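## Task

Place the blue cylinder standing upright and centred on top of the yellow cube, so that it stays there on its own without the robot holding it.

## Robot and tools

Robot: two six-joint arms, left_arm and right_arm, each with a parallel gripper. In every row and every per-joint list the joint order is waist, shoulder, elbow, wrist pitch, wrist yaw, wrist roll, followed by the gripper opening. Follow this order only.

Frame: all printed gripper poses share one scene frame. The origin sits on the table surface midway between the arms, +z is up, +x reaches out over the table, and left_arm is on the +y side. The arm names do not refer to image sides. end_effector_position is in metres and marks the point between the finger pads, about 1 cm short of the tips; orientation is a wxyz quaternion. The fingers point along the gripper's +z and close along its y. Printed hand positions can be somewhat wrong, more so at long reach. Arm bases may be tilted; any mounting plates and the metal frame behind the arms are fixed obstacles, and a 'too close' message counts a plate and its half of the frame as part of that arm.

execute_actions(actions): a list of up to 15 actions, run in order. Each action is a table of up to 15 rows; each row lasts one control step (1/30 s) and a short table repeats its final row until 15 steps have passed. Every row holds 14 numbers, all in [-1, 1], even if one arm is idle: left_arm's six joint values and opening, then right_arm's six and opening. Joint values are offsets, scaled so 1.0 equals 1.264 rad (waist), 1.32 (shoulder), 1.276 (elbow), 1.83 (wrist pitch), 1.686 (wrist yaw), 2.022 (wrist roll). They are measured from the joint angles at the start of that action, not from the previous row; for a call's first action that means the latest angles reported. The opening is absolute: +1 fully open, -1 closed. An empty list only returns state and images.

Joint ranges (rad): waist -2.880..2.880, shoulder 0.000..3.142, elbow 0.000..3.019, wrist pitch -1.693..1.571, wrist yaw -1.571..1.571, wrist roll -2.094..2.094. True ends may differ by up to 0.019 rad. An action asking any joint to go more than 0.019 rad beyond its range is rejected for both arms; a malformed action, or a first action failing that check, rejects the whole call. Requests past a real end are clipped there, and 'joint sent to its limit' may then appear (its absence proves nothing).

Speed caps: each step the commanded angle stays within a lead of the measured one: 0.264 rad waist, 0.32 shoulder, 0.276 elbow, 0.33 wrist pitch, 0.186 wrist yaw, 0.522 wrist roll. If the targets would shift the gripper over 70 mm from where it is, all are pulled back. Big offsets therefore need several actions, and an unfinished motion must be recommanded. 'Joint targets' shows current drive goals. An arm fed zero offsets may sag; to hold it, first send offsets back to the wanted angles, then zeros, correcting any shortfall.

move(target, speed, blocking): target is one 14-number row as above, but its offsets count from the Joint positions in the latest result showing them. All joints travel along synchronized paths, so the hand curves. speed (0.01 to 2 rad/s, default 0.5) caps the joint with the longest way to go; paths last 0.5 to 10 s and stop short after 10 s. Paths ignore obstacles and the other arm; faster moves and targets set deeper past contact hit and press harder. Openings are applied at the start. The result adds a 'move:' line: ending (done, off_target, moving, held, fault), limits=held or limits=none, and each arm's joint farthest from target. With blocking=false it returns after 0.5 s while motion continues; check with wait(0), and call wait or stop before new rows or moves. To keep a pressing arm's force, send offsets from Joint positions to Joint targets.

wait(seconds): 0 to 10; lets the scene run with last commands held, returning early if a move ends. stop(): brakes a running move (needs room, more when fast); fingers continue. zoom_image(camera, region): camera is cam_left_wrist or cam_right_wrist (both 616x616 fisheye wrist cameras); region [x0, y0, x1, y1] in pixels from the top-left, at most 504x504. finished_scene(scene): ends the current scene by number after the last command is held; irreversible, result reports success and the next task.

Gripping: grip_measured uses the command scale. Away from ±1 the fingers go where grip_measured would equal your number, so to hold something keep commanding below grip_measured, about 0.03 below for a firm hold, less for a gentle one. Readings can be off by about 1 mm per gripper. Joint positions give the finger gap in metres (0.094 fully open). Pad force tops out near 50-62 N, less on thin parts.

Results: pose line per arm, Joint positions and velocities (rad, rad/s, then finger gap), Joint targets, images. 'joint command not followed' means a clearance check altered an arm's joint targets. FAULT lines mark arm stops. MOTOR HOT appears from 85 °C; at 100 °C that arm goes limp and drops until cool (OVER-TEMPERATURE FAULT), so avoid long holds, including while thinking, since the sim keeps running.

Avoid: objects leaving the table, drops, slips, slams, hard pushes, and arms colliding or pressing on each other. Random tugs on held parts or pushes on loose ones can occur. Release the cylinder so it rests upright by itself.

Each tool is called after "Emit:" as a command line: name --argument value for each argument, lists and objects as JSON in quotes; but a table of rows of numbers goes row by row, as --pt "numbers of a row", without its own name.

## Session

Emit:
execute_actions --actions '[]'

Scene clock: 0.00 s.
left_arm: end_effector_position=(+0.0039, +0.7728, +0.3174) grip_measured=+1.000 end_effector_quat_wxyz=(+0.010, +0.846, -0.532, +0.009) | right_arm: end_effector_position=(+0.4163, -0.5396, +0.2417) grip_measured=-0.994 end_effector_quat_wxyz=(+0.365, +0.059, +0.929, -0.015)
Joint names: [waist, shoulder, elbow, wrist pitch, wrist yaw, wrist roll]
Joint positions: left_arm=[ 1.825  1.483  1.444 -1.339  0.216 -0.346  0.094] | right_arm=[-0.295  1.199  0.687 -0.139 -0.085 -0.382  0.   ]
Joint velocities: left_arm=[ 0.005 -0.005  0.007  0.012  0.037 -0.007  0.   ] | right_arm=[ 0.005  0.015 -0.002 -0.002  0.007  0.037 -0.001]
Joint targets: left_arm=[1.824 1.492 1.461 -1.339 0.216 -0.346] | right_arm=[-0.296 1.203 0.703 -0.137 -0.084 -0.382]

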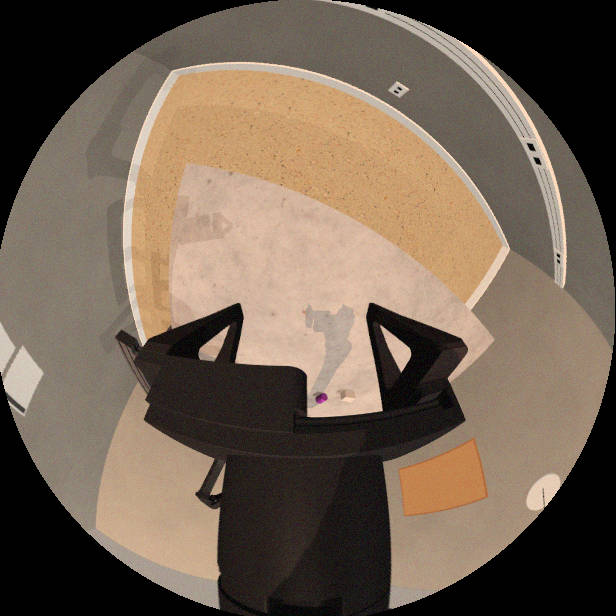

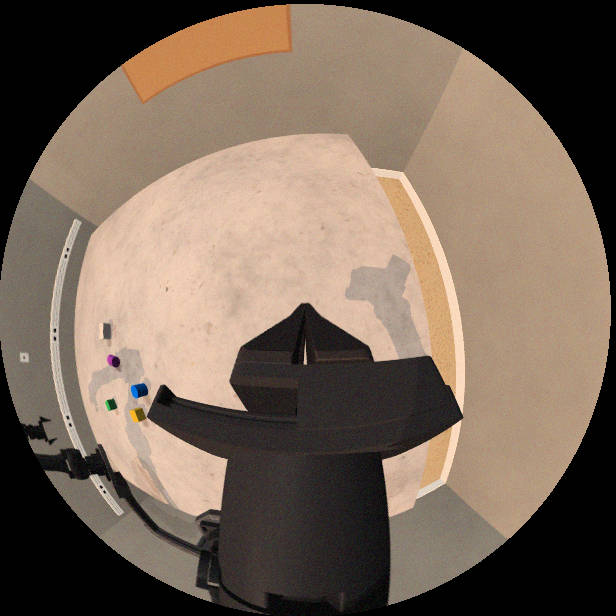

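Emit:
move --target '[0,0,0,0,0,0,1, 0.84,0.289,0.029,-0.31,0.19,0.205,1]' --speed 1.5

Scene clock: 1.97 s.
left_arm: end_effector_position=(+0.0039, +0.7728, +0.3174) grip_measured=+1.000 end_effector_quat_wxyz=(+0.010, +0.846, -0.532, +0.009) | right_arm: end_effector_position=(+0.2548, -0.1479, +0.1672) grip_measured=+1.000 end_effector_quat_wxyz=(+0.022, -0.298, +0.954, +0.041)
Joint names: [waist, shoulder, elbow, wrist pitch, wrist yaw, wrist roll]
Joint positions: left_arm=[ 1.825  1.483  1.444 -1.339  0.216 -0.346  0.094] | right_arm=[ 0.778  1.567  0.687 -0.698  0.233  0.019  0.094]
Joint velocities: left_arm=[-0.015 -0.005 -0.017 -0.002 -0.095 -0.022  0.   ] | right_arm=[-0.005 -0.005  0.017 -0.012  0.007  0.066  0.   ]
Joint targets: left_arm=[1.825 1.483 1.444 -1.339 0.216 -0.346] | right_arm=[0.767 1.580 0.723 -0.706 0.236 0.032]
move: off_target (right_arm); limits=none; left_arm: farthest joint: the waist, 0.000 radians from its target (0.000 radians at the start); right_arm: farthest joint: the elbow, 0.037 radians from its target (0.037 radians at the start)

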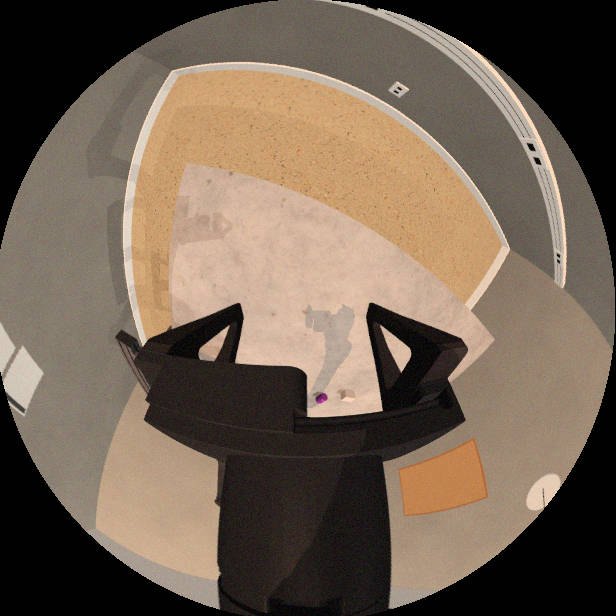

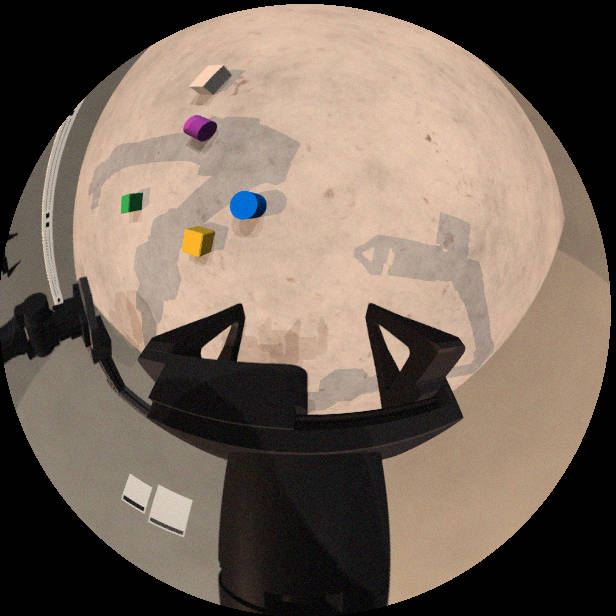

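Emit:
move --target '[0,0,0,0,0,0,1, 0.097,0.247,0.195,0.014,0.025,0,1]' --speed 1

Scene clock: 3.60 s.
left_arm: end_effector_position=(+0.0039, +0.7728, +0.3174) grip_measured=+1.000 end_effector_quat_wxyz=(+0.010, +0.846, -0.532, +0.009) | right_arm: end_effector_position=(+0.2810, -0.0551, +0.1293) grip_measured=+1.000 end_effector_quat_wxyz=(+0.014, -0.364, +0.931, +0.012)
Joint names: [waist, shoulder, elbow, wrist pitch, wrist yaw, wrist roll]
Joint positions: left_arm=[ 1.825  1.483  1.444 -1.339  0.216 -0.346  0.094] | right_arm=[ 0.906  1.885  0.912 -0.676  0.272  0.02   0.094]
Joint velocities: left_arm=[-0.005  0.005 -0.007  0.007  0.007 -0.007  0.   ] | right_arm=[-0.005  0.005 -0.022 -0.012 -0.022  0.007  0.   ]
Joint targets: left_arm=[1.825 1.483 1.444 -1.339 0.216 -0.346] | right_arm=[0.900 1.893 0.936 -0.672 0.275 0.019]
move: off_target (right_arm); limits=none; left_arm: farthest joint: the waist, 0.000 radians from its target (0.000 radians at the start); right_arm: farthest joint: the elbow, 0.024 radians from its target (0.248 radians at the start)

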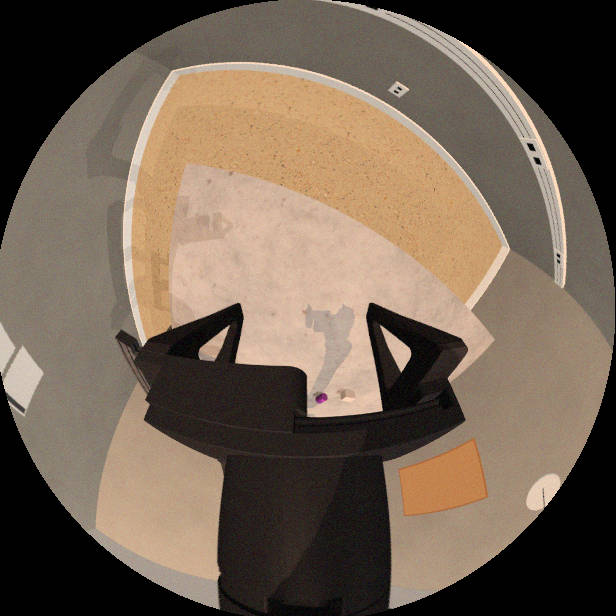

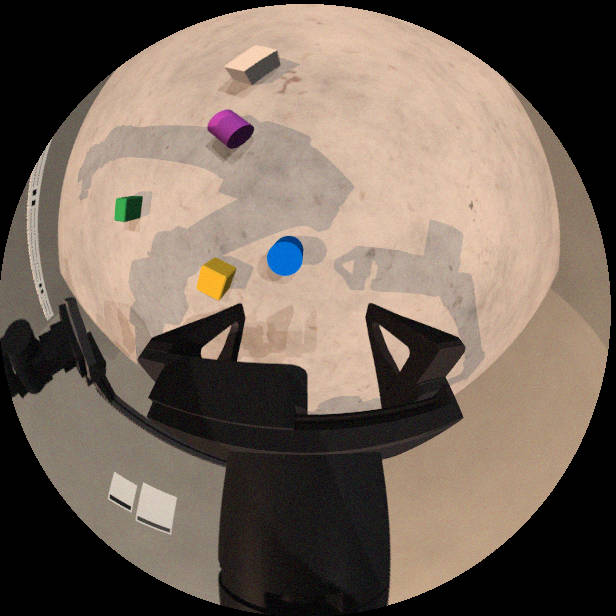

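Emit:
move --target '[0,0,0,0,0,0,1, 0.016,0.115,0.06,0.033,0,0,0.4]' --speed 0.8

Scene clock: 5.00 s.
left_arm: end_effector_position=(+0.0039, +0.7728, +0.3174) grip_measured=+1.000 end_effector_quat_wxyz=(+0.010, +0.846, -0.532, +0.009) | right_arm: end_effector_position=(+0.2759, -0.0345, +0.0870) grip_measured=+0.402 end_effector_quat_wxyz=(-0.002, -0.376, +0.926, +0.004)
Joint names: [waist, shoulder, elbow, wrist pitch, wrist yaw, wrist roll]
Joint positions: left_arm=[ 1.825  1.483  1.444 -1.339  0.216 -0.346  0.094] | right_arm=[ 0.92   2.026  0.959 -0.624  0.272  0.02   0.066]
Joint velocities: left_arm=[-0.015  0.005  0.007  0.002 -0.022  0.051  0.   ] | right_arm=[-0.005 -0.005 -0.007 -0.002 -0.007 -0.051 -0.001]
Joint targets: left_arm=[1.825 1.483 1.444 -1.339 0.216 -0.346] | right_arm=[0.926 2.037 0.989 -0.615 0.272 0.020]
move: off_target (right_arm); limits=none; left_arm: farthest joint: the waist, 0.000 radians from its target (0.000 radians at the start); right_arm: farthest joint: the elbow, 0.030 radians from its target (0.076 radians at the start)

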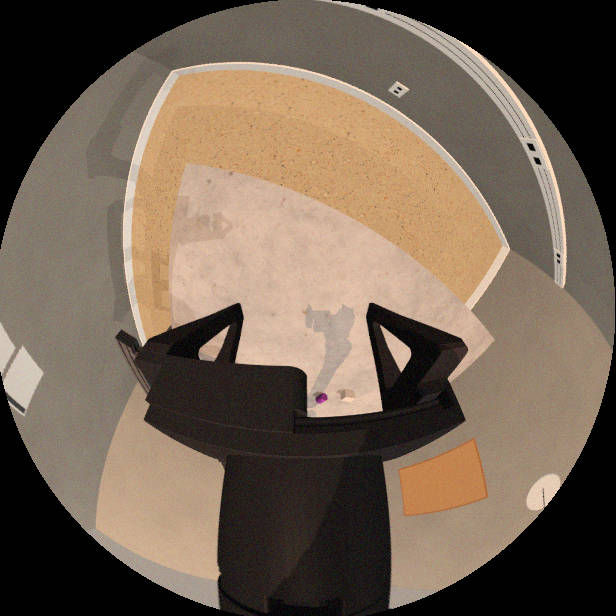

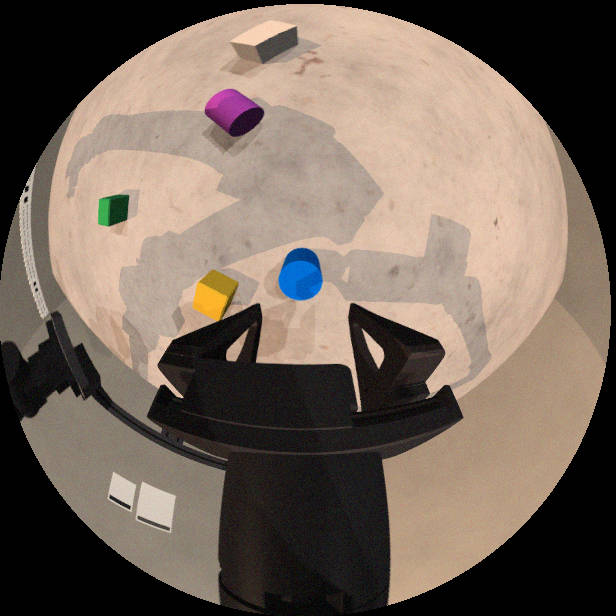

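Emit:
move --target '[0,0,0,0,0,0,1, -0.016,0.112,0.058,0.05,0,0,0.4]' --speed 0.5

Scene clock: 6.57 s.
left_arm: end_effector_position=(+0.0039, +0.7728, +0.3174) grip_measured=+1.000 end_effector_quat_wxyz=(+0.010, +0.846, -0.532, +0.009) | right_arm: end_effector_position=(+0.2788, -0.0179, +0.0416) grip_measured=+0.402 end_effector_quat_wxyz=(-0.006, -0.373, +0.928, +0.003)
Joint names: [waist, shoulder, elbow, wrist pitch, wrist yaw, wrist roll]
Joint positions: left_arm=[ 1.825  1.483  1.444 -1.339  0.216 -0.346  0.094] | right_arm=[ 0.912  2.16   1.006 -0.542  0.272  0.02   0.066]
Joint velocities: left_arm=[-0.005  0.005  0.012  0.022  0.037 -0.007  0.   ] | right_arm=[ 0.005 -0.015 -0.002  0.027  0.022  0.037 -0.001]
Joint targets: left_arm=[1.825 1.483 1.444 -1.339 0.216 -0.346] | right_arm=[0.900 2.174 1.033 -0.533 0.272 0.020]
move: off_target (right_arm); limits=none; left_arm: farthest joint: the waist, 0.000 radians from its target (0.000 radians at the start); right_arm: farthest joint: the elbow, 0.027 radians from its target (0.074 radians at the start)

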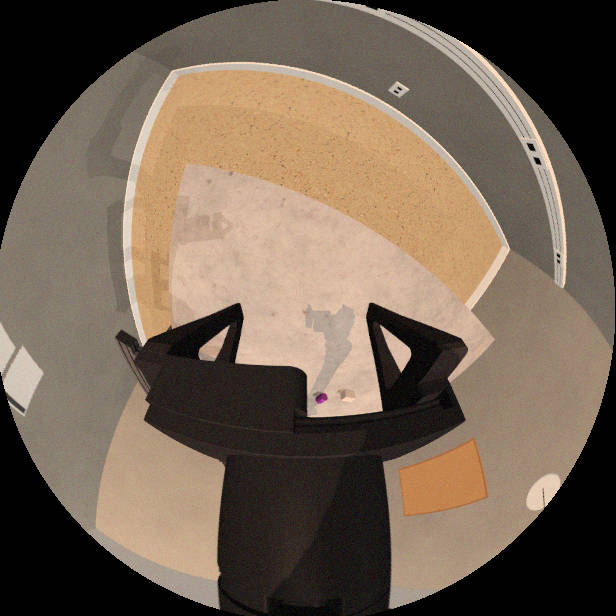

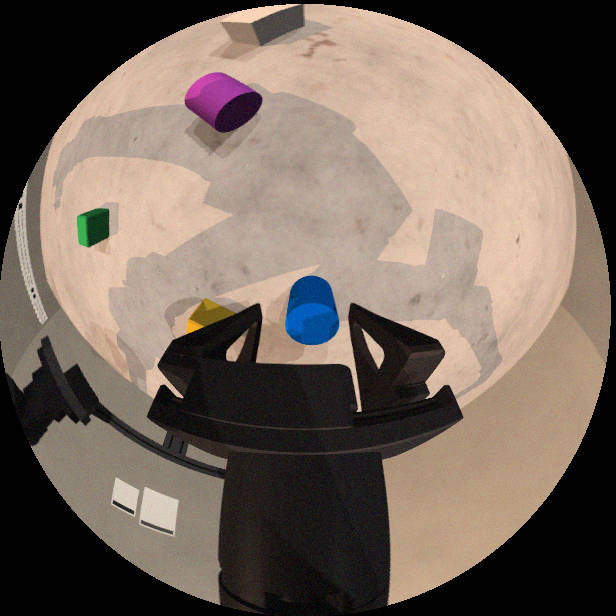

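Emit:
move --target '[0,0,0,0,0,0,1, -0.018,0.036,0.045,0.005,0,0,0.4]' --speed 0.4

Scene clock: 7.67 s.
left_arm: end_effector_position=(+0.0039, +0.7728, +0.3174) grip_measured=+1.000 end_effector_quat_wxyz=(+0.010, +0.846, -0.532, +0.009) | right_arm: end_effector_position=(+0.2914, -0.0115, +0.0389) grip_measured=+0.402 end_effector_quat_wxyz=(-0.000, -0.366, +0.931, +0.006)
Joint names: [waist, shoulder, elbow, wrist pitch, wrist yaw, wrist roll]
Joint positions: left_arm=[ 1.825  1.483  1.444 -1.339  0.216 -0.346  0.094] | right_arm=[ 0.901  2.178  1.038 -0.541  0.272  0.02   0.066]
Joint velocities: left_arm=[-0.005 -0.024 -0.002  0.002 -0.022  0.007  0.   ] | right_arm=[-0.005 -0.005  0.012 -0.012  0.007 -0.022  0.001]
Joint targets: left_arm=[1.825 1.483 1.444 -1.339 0.216 -0.346] | right_arm=[0.889 2.207 1.063 -0.533 0.272 0.020]
move: off_target (right_arm); limits=none; left_arm: farthest joint: the waist, 0.000 radians from its target (0.000 radians at the start); right_arm: farthest joint: the shoulder, 0.030 radians from its target (0.048 radians at the start)

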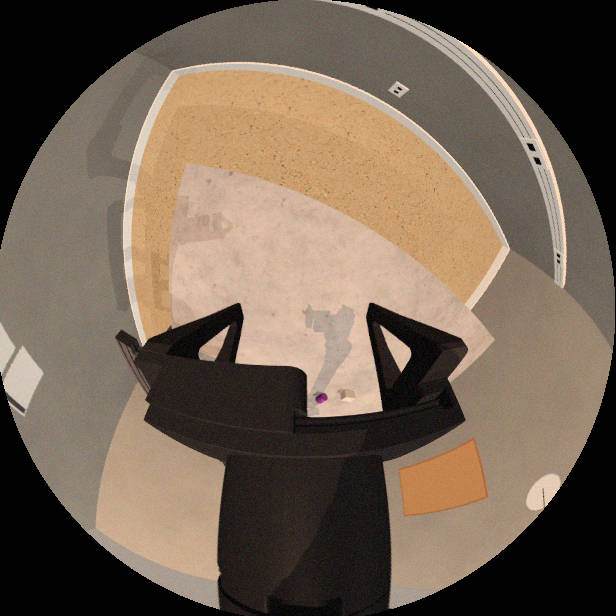

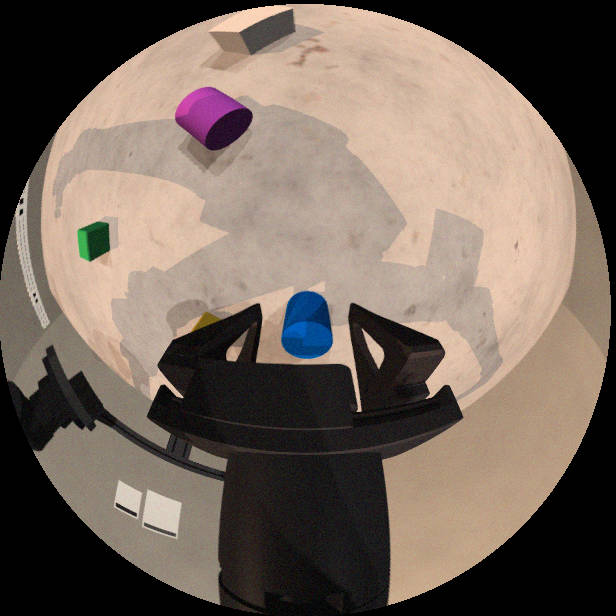

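Matches the scene‑1 grasp view. Close, then lift.

Emit:
move --target '[0,0,0,0,0,0,1, 0,0,0,0,0,0,-0.4]'

Emit:
move --target '[0,0,0,0,0,0,1, 0,-0.13,0,-0.08,0,0,-0.4]' --speed 0.7

Scene clock: 8.73 s.
left_arm: end_effector_position=(+0.0039, +0.7728, +0.3174) grip_measured=+1.000 end_effector_quat_wxyz=(+0.010, +0.846, -0.532, +0.009) | right_arm: end_effector_position=(+0.2914, -0.0115, +0.0389) grip_measured=-0.398 end_effector_quat_wxyz=(-0.000, -0.366, +0.931, +0.006)
Joint names: [waist, shoulder, elbow, wrist pitch, wrist yaw, wrist roll]
Joint positions: left_arm=[ 1.825  1.483  1.444 -1.339  0.216 -0.346  0.094] | right_arm=[ 0.901  2.178  1.038 -0.541  0.272  0.02   0.028]
Joint velocities: left_arm=[-0.005 -0.005  0.012 -0.012 -0.022 -0.022  0.   ] | right_arm=[-0.005  0.005 -0.002  0.012  0.022 -0.007 -0.   ]
Joint targets: left_arm=[1.825 1.483 1.444 -1.339 0.216 -0.346] | right_arm=[0.901 2.178 1.038 -0.541 0.272 0.020]
move: done; limits=none; left_arm: farthest joint: the waist, 0.000 radians from its target (0.000 radians at the start); right_arm: farthest joint: the waist, 0.000 radians from its target (0.000 radians at the start)

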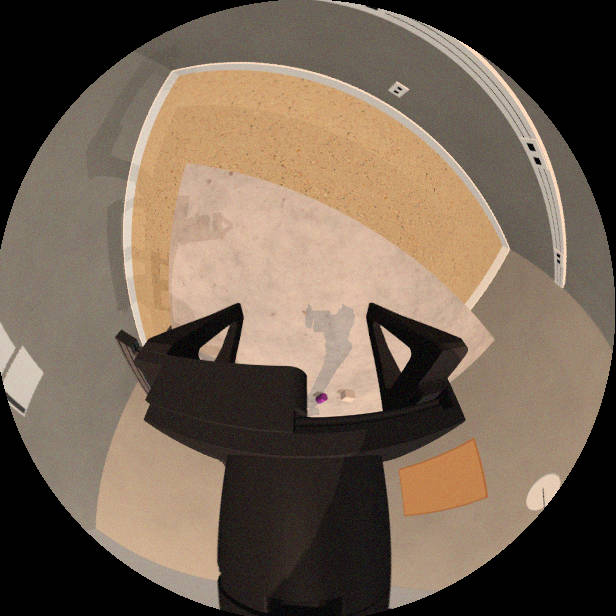

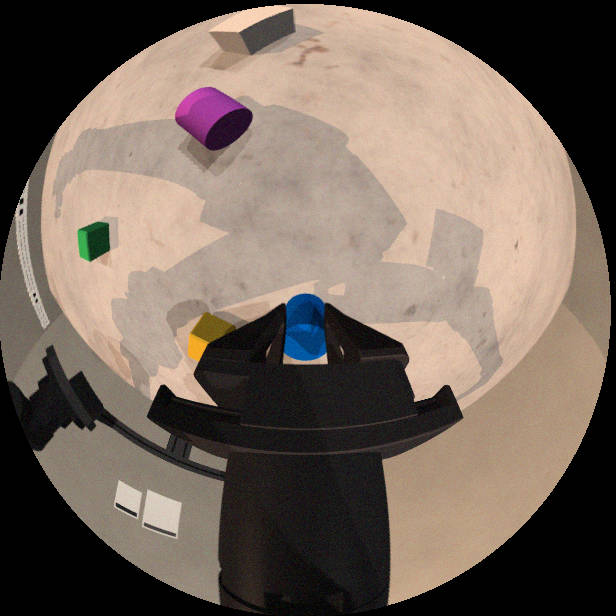

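Scene clock: 9.67 s.
left_arm: end_effector_position=(+0.0039, +0.7728, +0.3174) grip_measured=+1.000 end_effector_quat_wxyz=(+0.010, +0.846, -0.532, +0.009) | right_arm: end_effector_position=(+0.3138, -0.0219, +0.1182) grip_measured=-0.398 end_effector_quat_wxyz=(+0.022, -0.360, +0.933, +0.015)
Joint names: [waist, shoulder, elbow, wrist pitch, wrist yaw, wrist roll]
Joint positions: left_arm=[ 1.825  1.483  1.444 -1.339  0.216 -0.346  0.094] | right_arm=[ 0.901  1.989  1.038 -0.68   0.272  0.02   0.028]
Joint velocities: left_arm=[-0.015 -0.024 -0.012  0.002  0.095 -0.051  0.   ] | right_arm=[-0.005 -0.005 -0.002  0.012  0.051 -0.007 -0.001]
Joint targets: left_arm=[1.825 1.483 1.444 -1.339 0.216 -0.346] | right_arm=[0.901 2.006 1.038 -0.687 0.272 0.020]
move: done; limits=none; left_arm: farthest joint: the waist, 0.000 radians from its target (0.000 radians at the start); right_arm: farthest joint: the shoulder, 0.017 radians from its target (0.171 radians at the start)

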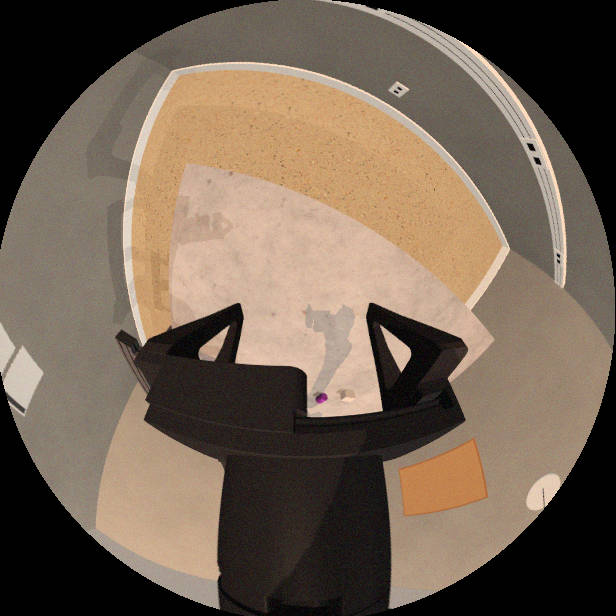

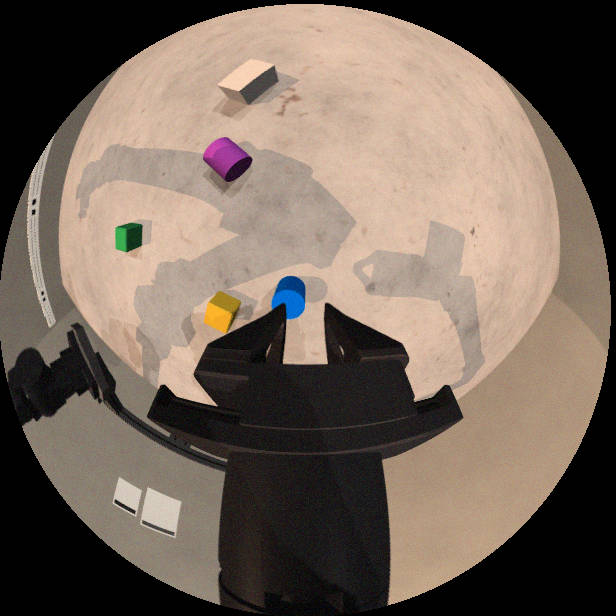

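Emit:
move --target '[0,0,0,0,0,0,1, 0,0.07,0,0.04,0,0,0.4]' --speed 0.7

Emit:
move --target '[0,0,0,0,0,0,1, 0,0.105,0.015,0.045,0,0,0.4]' --speed 0.5

Scene clock: 11.03 s.
left_arm: end_effector_position=(+0.0039, +0.7728, +0.3174) grip_measured=+1.000 end_effector_quat_wxyz=(+0.010, +0.846, -0.532, +0.009) | right_arm: end_effector_position=(+0.3074, -0.0152, +0.0862) grip_measured=+0.398 end_effector_quat_wxyz=(+0.016, -0.361, +0.932, +0.013)
Joint names: [waist, shoulder, elbow, wrist pitch, wrist yaw, wrist roll]
Joint positions: left_arm=[ 1.825  1.483  1.444 -1.339  0.216 -0.346  0.094] | right_arm=[ 0.901  2.065  1.038 -0.616  0.272  0.02   0.066]
Joint velocities: left_arm=[-0.015  0.005 -0.017  0.002  0.007 -0.066  0.   ] | right_arm=[-0.005 -0.024  0.012  0.017  0.007 -0.037  0.001]
Joint targets: left_arm=[1.825 1.483 1.444 -1.339 0.216 -0.346] | right_arm=[0.901 2.082 1.038 -0.607 0.272 0.020]
move: done; limits=none; left_arm: farthest joint: the waist, 0.000 radians from its target (0.000 radians at the start); right_arm: farthest joint: the shoulder, 0.016 radians from its target (0.092 radians at the start)

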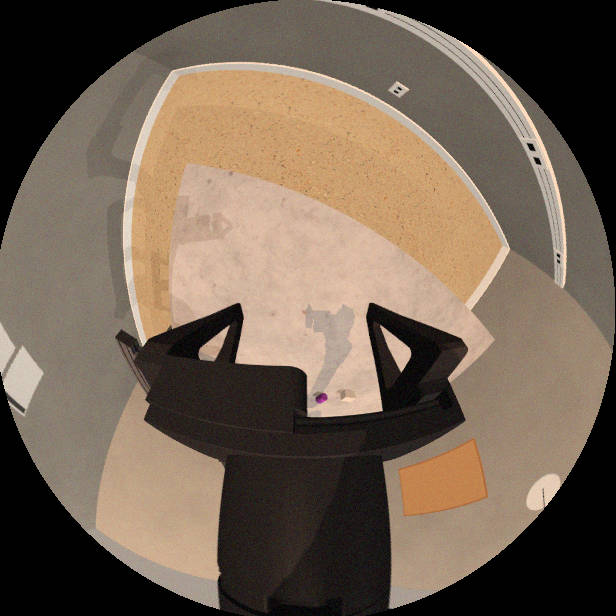

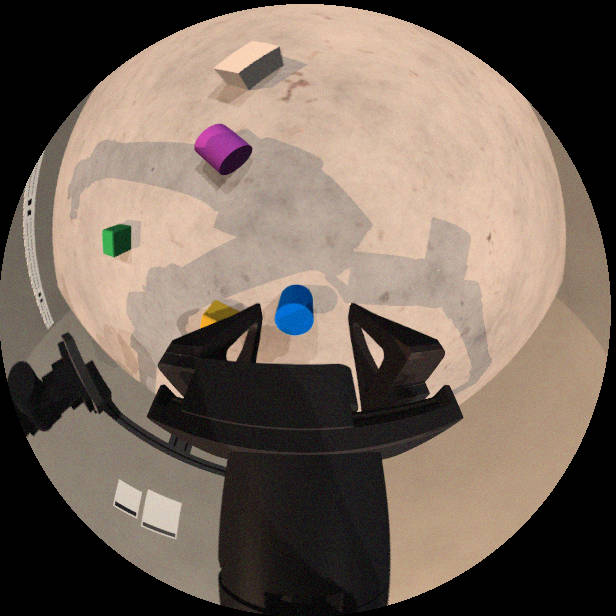

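Scene clock: 11.97 s.
left_arm: end_effector_position=(+0.0039, +0.7728, +0.3174) grip_measured=+1.000 end_effector_quat_wxyz=(+0.010, +0.846, -0.532, +0.009) | right_arm: end_effector_position=(+0.2866, -0.0133, +0.0319) grip_measured=+0.398 end_effector_quat_wxyz=(-0.008, -0.368, +0.930, +0.003)
Joint names: [waist, shoulder, elbow, wrist pitch, wrist yaw, wrist roll]
Joint positions: left_arm=[ 1.825  1.483  1.444 -1.339  0.216 -0.346  0.094] | right_arm=[ 0.901  2.194  1.038 -0.542  0.272  0.02   0.066]
Joint velocities: left_arm=[-0.015 -0.015 -0.012 -0.002  0.007 -0.007  0.   ] | right_arm=[-0.005 -0.005  0.012  0.002  0.022  0.037  0.   ]
Joint targets: left_arm=[1.825 1.483 1.444 -1.339 0.216 -0.346] | right_arm=[0.901 2.204 1.057 -0.534 0.272 0.020]
move: done; limits=none; left_arm: farthest joint: the waist, 0.000 radians from its target (0.000 radians at the start); right_arm: farthest joint: the elbow, 0.019 radians from its target (0.019 radians at the start)

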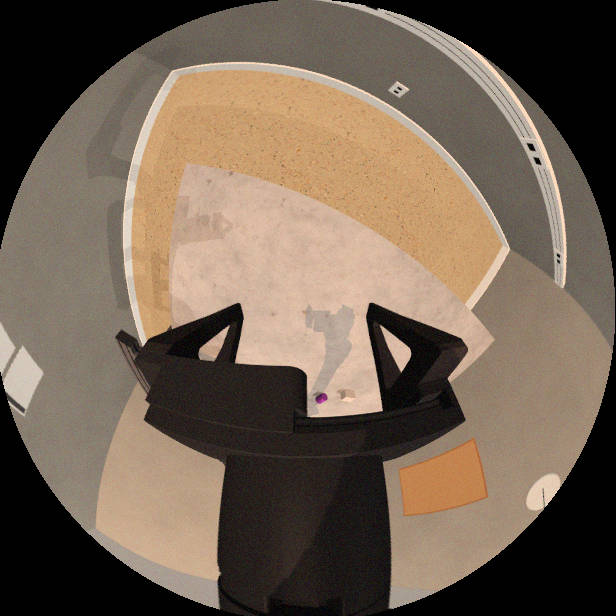

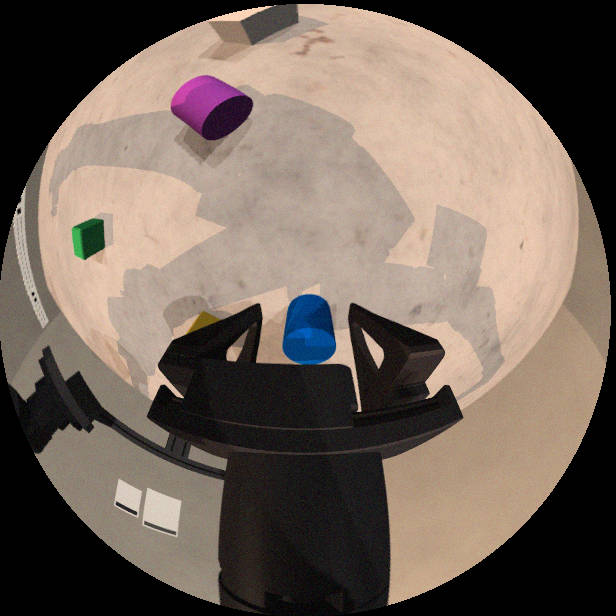

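Emit:
move --target '[0,0,0,0,0,0,1, 0,0,0,0,0,0,-0.7]'

Scene clock: 12.80 s.
left_arm: end_effector_position=(+0.0039, +0.7728, +0.3174) grip_measured=+1.000 end_effector_quat_wxyz=(+0.010, +0.846, -0.532, +0.009) | right_arm: end_effector_position=(+0.2866, -0.0133, +0.0319) grip_measured=-0.698 end_effector_quat_wxyz=(-0.008, -0.368, +0.930, +0.003)
Joint names: [waist, shoulder, elbow, wrist pitch, wrist yaw, wrist roll]
Joint positions: left_arm=[ 1.825  1.483  1.444 -1.339  0.216 -0.346  0.094] | right_arm=[ 0.901  2.194  1.038 -0.542  0.272  0.02   0.014]
Joint velocities: left_arm=[-0.005  0.015  0.007  0.007  0.051 -0.007  0.   ] | right_arm=[-0.005  0.015 -0.007  0.002 -0.037  0.007  0.   ]
Joint targets: left_arm=[1.825 1.483 1.444 -1.339 0.216 -0.346] | right_arm=[0.901 2.194 1.038 -0.542 0.272 0.020]
move: done; limits=none; left_arm: farthest joint: the waist, 0.000 radians from its target (0.000 radians at the start); right_arm: farthest joint: the waist, 0.000 radians from its target (0.000 radians at the start)

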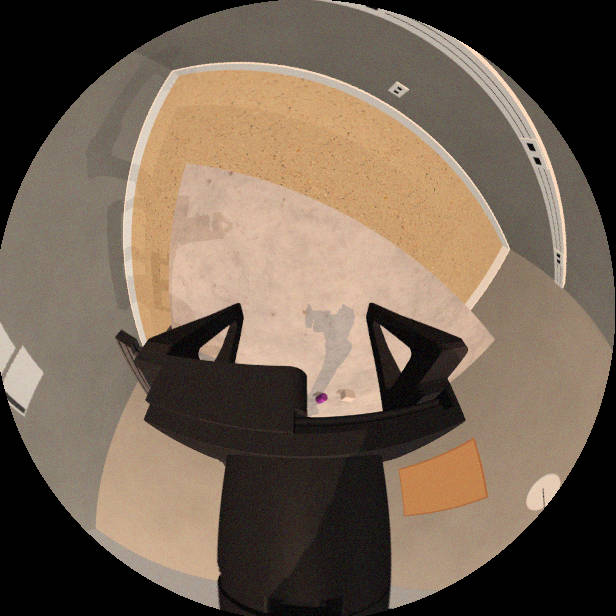

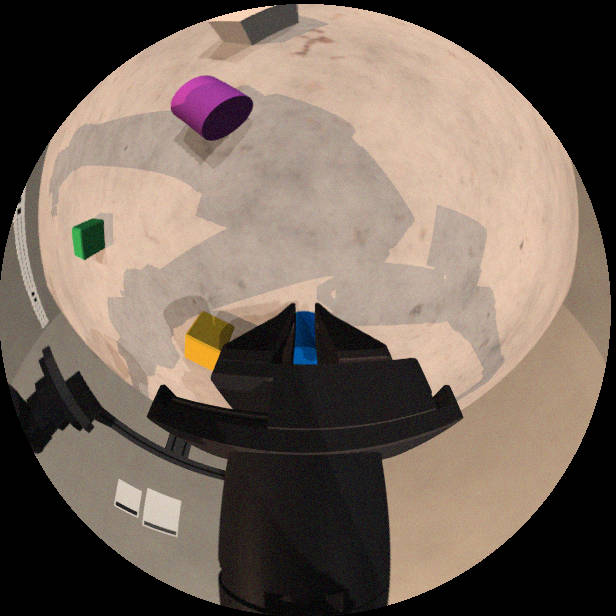

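Emit:
move --target '[0,0,0,0,0,0,1, 0,0,0,0,0,0,0.4]'

Emit:
zoom_image --camera "cam_right_wrist" --region '[230,250,390,410]'

Scene clock: 14.03 s.
left_arm: end_effector_position=(+0.0039, +0.7728, +0.3174) grip_measured=+1.000 end_effector_quat_wxyz=(+0.010, +0.846, -0.532, +0.009) | right_arm: end_effector_position=(+0.2866, -0.0133, +0.0319) grip_measured=+0.398 end_effector_quat_wxyz=(-0.008, -0.368, +0.930, +0.003)
Joint names: [waist, shoulder, elbow, wrist pitch, wrist yaw, wrist roll]
Joint positions: left_arm=[ 1.825  1.483  1.444 -1.339  0.216 -0.346  0.094] | right_arm=[ 0.901  2.194  1.038 -0.542  0.272  0.02   0.066]
Joint velocities: left_arm=[-0.015 -0.005 -0.022  0.002 -0.007  0.022  0.   ] | right_arm=[-0.005  0.005  0.012 -0.002 -0.037 -0.022 -0.001]
Joint targets: left_arm=[1.825 1.483 1.444 -1.339 0.216 -0.346] | right_arm=[0.901 2.194 1.038 -0.542 0.272 0.020]
move: done; limits=none; left_arm: farthest joint: the waist, 0.000 radians from its target (0.000 radians at the start); right_arm: farthest joint: the waist, 0.000 radians from its target (0.000 radians at the start)

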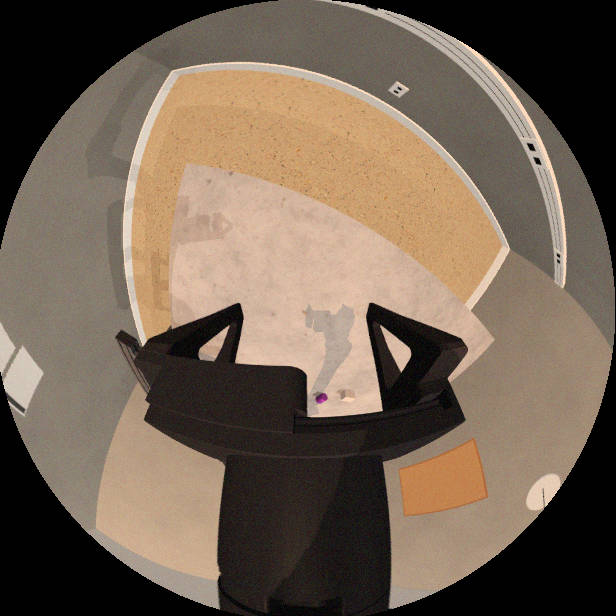

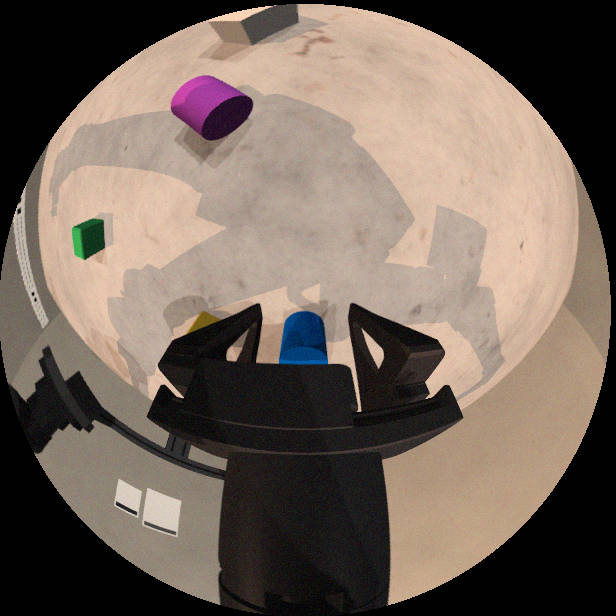

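Region (230, 250, 390, 410) of cam_right_wrist's 616x616 image, scaled by 3.150, with more detail than that image has.

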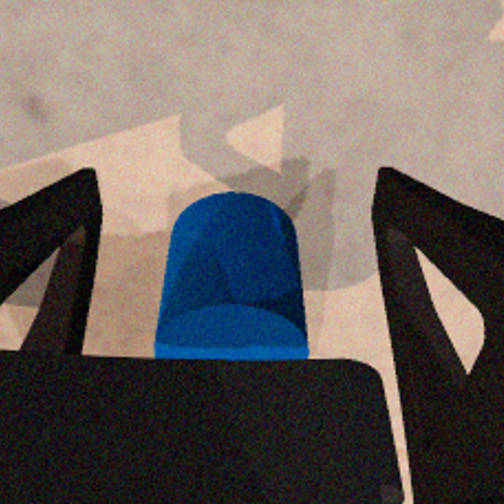

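Emit:
move --target '[0,0,0,0,0,0,1, 0,-0.03,-0.05,0.016,0,0,0.4]' --speed 0.4

Scene clock: 15.47 s.
left_arm: end_effector_position=(+0.0039, +0.7728, +0.3174) grip_measured=+1.000 end_effector_quat_wxyz=(+0.010, +0.846, -0.532, +0.009) | right_arm: end_effector_position=(+0.2709, -0.0284, +0.0317) grip_measured=+0.398 end_effector_quat_wxyz=(-0.014, -0.370, +0.929, +0.000)
Joint names: [waist, shoulder, elbow, wrist pitch, wrist yaw, wrist roll]
Joint positions: left_arm=[ 1.825  1.483  1.444 -1.339  0.216 -0.346  0.094] | right_arm=[ 0.901  2.17   0.98  -0.522  0.272  0.02   0.066]
Joint velocities: left_arm=[-0.005 -0.005 -0.002  0.002  0.037 -0.022  0.   ] | right_arm=[-0.005 -0.044 -0.002  0.002 -0.037 -0.037  0.001]
Joint targets: left_arm=[1.825 1.483 1.444 -1.339 0.216 -0.346] | right_arm=[0.901 2.155 0.975 -0.513 0.272 0.020]
move: done; limits=none; left_arm: farthest joint: the waist, 0.000 radians from its target (0.000 radians at the start); right_arm: farthest joint: the shoulder, 0.015 radians from its target (0.040 radians at the start)

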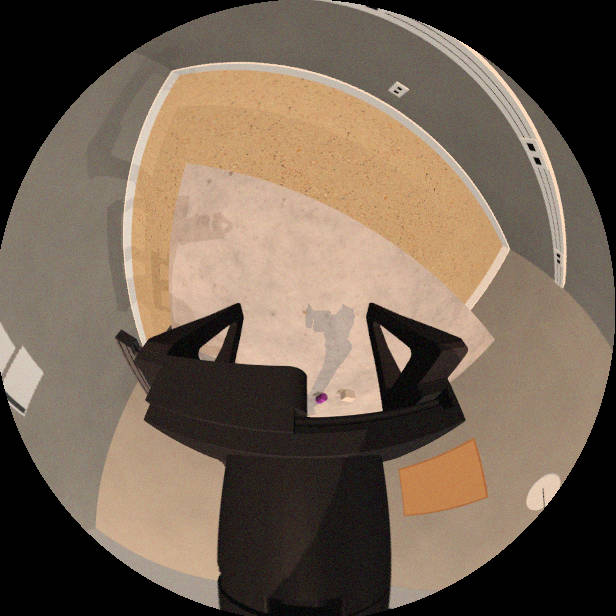

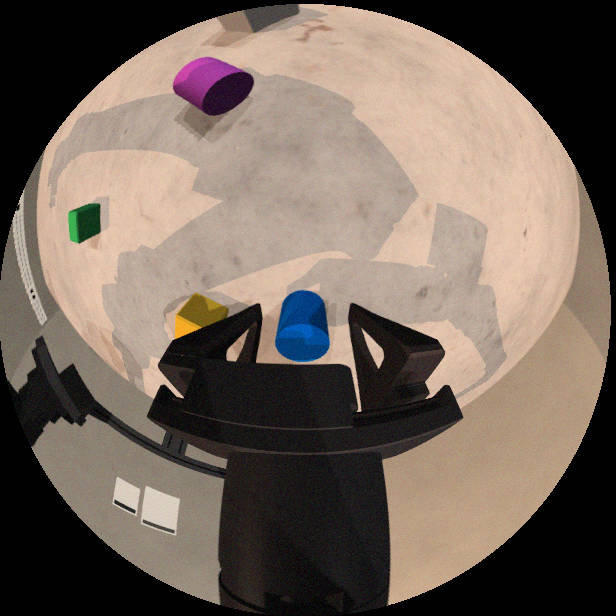

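Emit:
move --target '[0,0,0,0,0,0,1, 0,-0.012,-0.03,0.01,0,0,0.4]' --speed 0.4

Emit:
move --target '[0,0,0,0,0,0,1, 0,0,0,0,0,0,-0.42]'

Scene clock: 16.57 s.
left_arm: end_effector_position=(+0.0039, +0.7728, +0.3174) grip_measured=+1.000 end_effector_quat_wxyz=(+0.010, +0.846, -0.532, +0.009) | right_arm: end_effector_position=(+0.2577, -0.0391, +0.0264) grip_measured=+0.398 end_effector_quat_wxyz=(-0.025, -0.373, +0.927, -0.004)
Joint names: [waist, shoulder, elbow, wrist pitch, wrist yaw, wrist roll]
Joint positions: left_arm=[ 1.825  1.483  1.444 -1.339  0.216 -0.346  0.094] | right_arm=[ 0.901  2.169  0.947 -0.513  0.272  0.02   0.066]
Joint velocities: left_arm=[-0.005 -0.005 -0.002 -0.012  0.022 -0.051  0.   ] | right_arm=[-0.005  0.005 -0.002 -0.002  0.007  0.051  0.001]
Joint targets: left_arm=[1.825 1.483 1.444 -1.339 0.216 -0.346] | right_arm=[0.901 2.154 0.942 -0.504 0.272 0.020]
move: done; limits=none; left_arm: farthest joint: the waist, 0.000 radians from its target (0.000 radians at the start); right_arm: farthest joint: the shoulder, 0.015 radians from its target (0.015 radians at the start)

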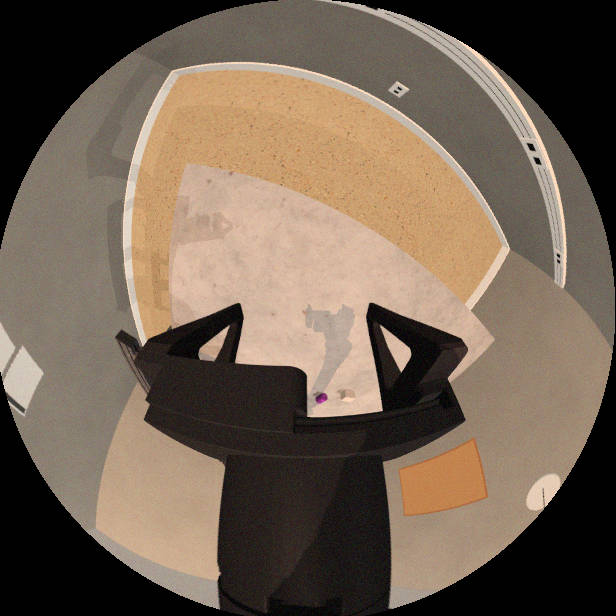

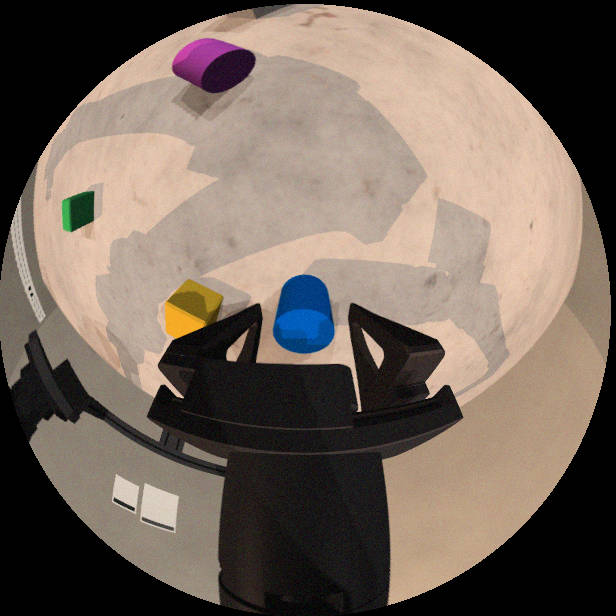

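Scene clock: 17.07 s.
left_arm: end_effector_position=(+0.0039, +0.7728, +0.3174) grip_measured=+1.000 end_effector_quat_wxyz=(+0.010, +0.846, -0.532, +0.009) | right_arm: end_effector_position=(+0.2577, -0.0391, +0.0264) grip_measured=-0.192 end_effector_quat_wxyz=(-0.025, -0.373, +0.927, -0.004)
Joint names: [waist, shoulder, elbow, wrist pitch, wrist yaw, wrist roll]
Joint positions: left_arm=[ 1.825  1.483  1.444 -1.339  0.216 -0.346  0.094] | right_arm=[ 0.901  2.169  0.947 -0.513  0.272  0.02   0.038]
Joint velocities: left_arm=[-0.005 -0.024 -0.022 -0.022 -0.007 -0.037  0.   ] | right_arm=[-0.015 -0.015 -0.007 -0.012 -0.037 -0.051 -0.   ]
Joint targets: left_arm=[1.825 1.483 1.444 -1.339 0.216 -0.346] | right_arm=[0.901 2.169 0.947 -0.513 0.272 0.020]
move: done; limits=none; left_arm: farthest joint: the waist, 0.000 radians from its target (0.000 radians at the start); right_arm: farthest joint: the waist, 0.000 radians from its target (0.000 radians at the start)

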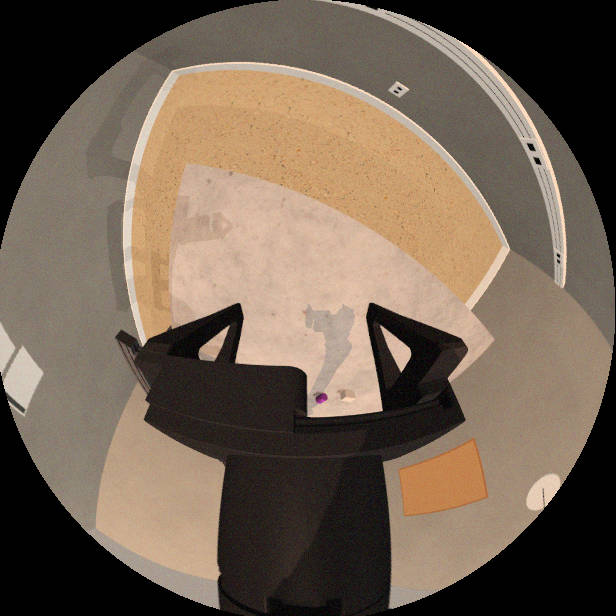

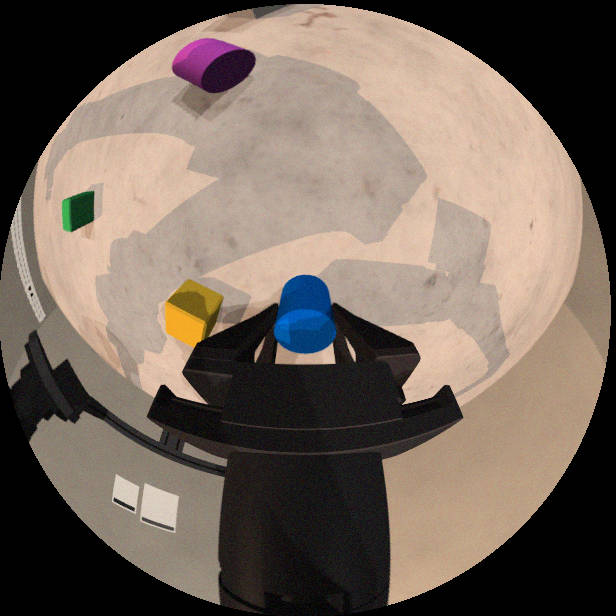

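Emit:
move --target '[0,0,0,0,0,0,1, 0,-0.14,0,-0.08,0,0,-0.25]' --speed 0.7

Scene clock: 18.27 s.
left_arm: end_effector_position=(+0.0039, +0.7728, +0.3174) grip_measured=+1.000 end_effector_quat_wxyz=(+0.010, +0.846, -0.532, +0.009) | right_arm: end_effector_position=(+0.2837, -0.0455, +0.1046) grip_measured=-0.192 end_effector_quat_wxyz=(+0.002, -0.365, +0.931, +0.007)
Joint names: [waist, shoulder, elbow, wrist pitch, wrist yaw, wrist roll]
Joint positions: left_arm=[ 1.825  1.483  1.444 -1.339  0.216 -0.346  0.094] | right_arm=[ 0.901  1.969  0.947 -0.652  0.272  0.02   0.038]
Joint velocities: left_arm=[ 0.005  0.005 -0.022 -0.012  0.037  0.022  0.   ] | right_arm=[-0.005  0.015  0.012 -0.017 -0.037  0.022  0.   ]
Joint targets: left_arm=[1.825 1.483 1.444 -1.339 0.216 -0.346] | right_arm=[0.901 1.984 0.947 -0.659 0.272 0.020]
move: done; limits=none; left_arm: farthest joint: the waist, 0.000 radians from its target (0.000 radians at the start); right_arm: farthest joint: the shoulder, 0.015 radians from its target (0.185 radians at the start)

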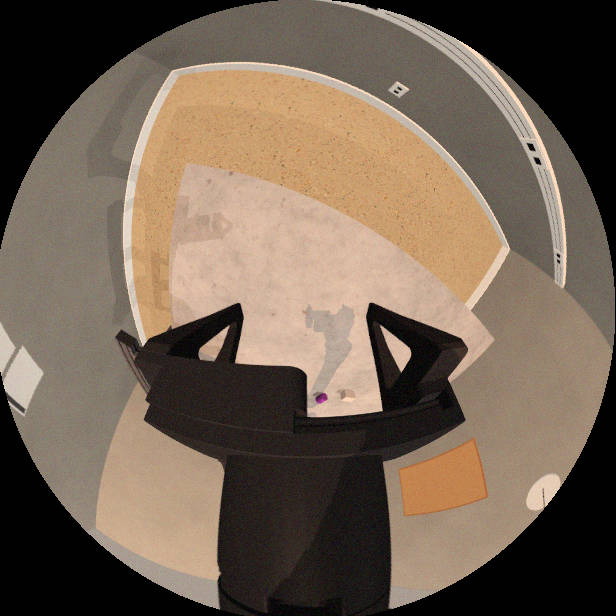

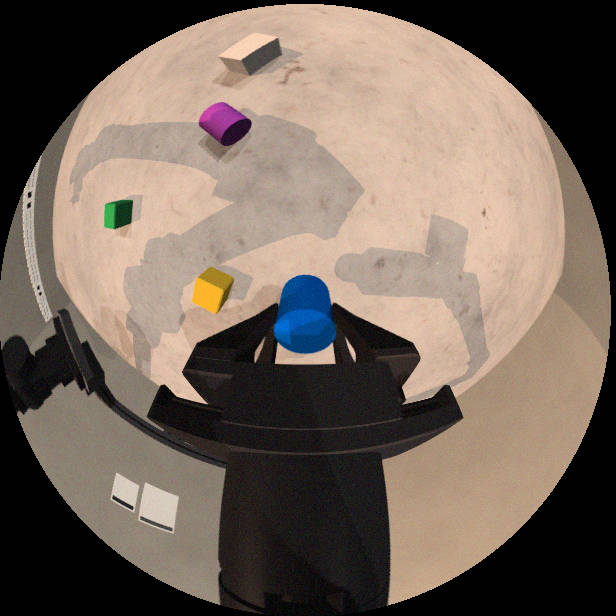

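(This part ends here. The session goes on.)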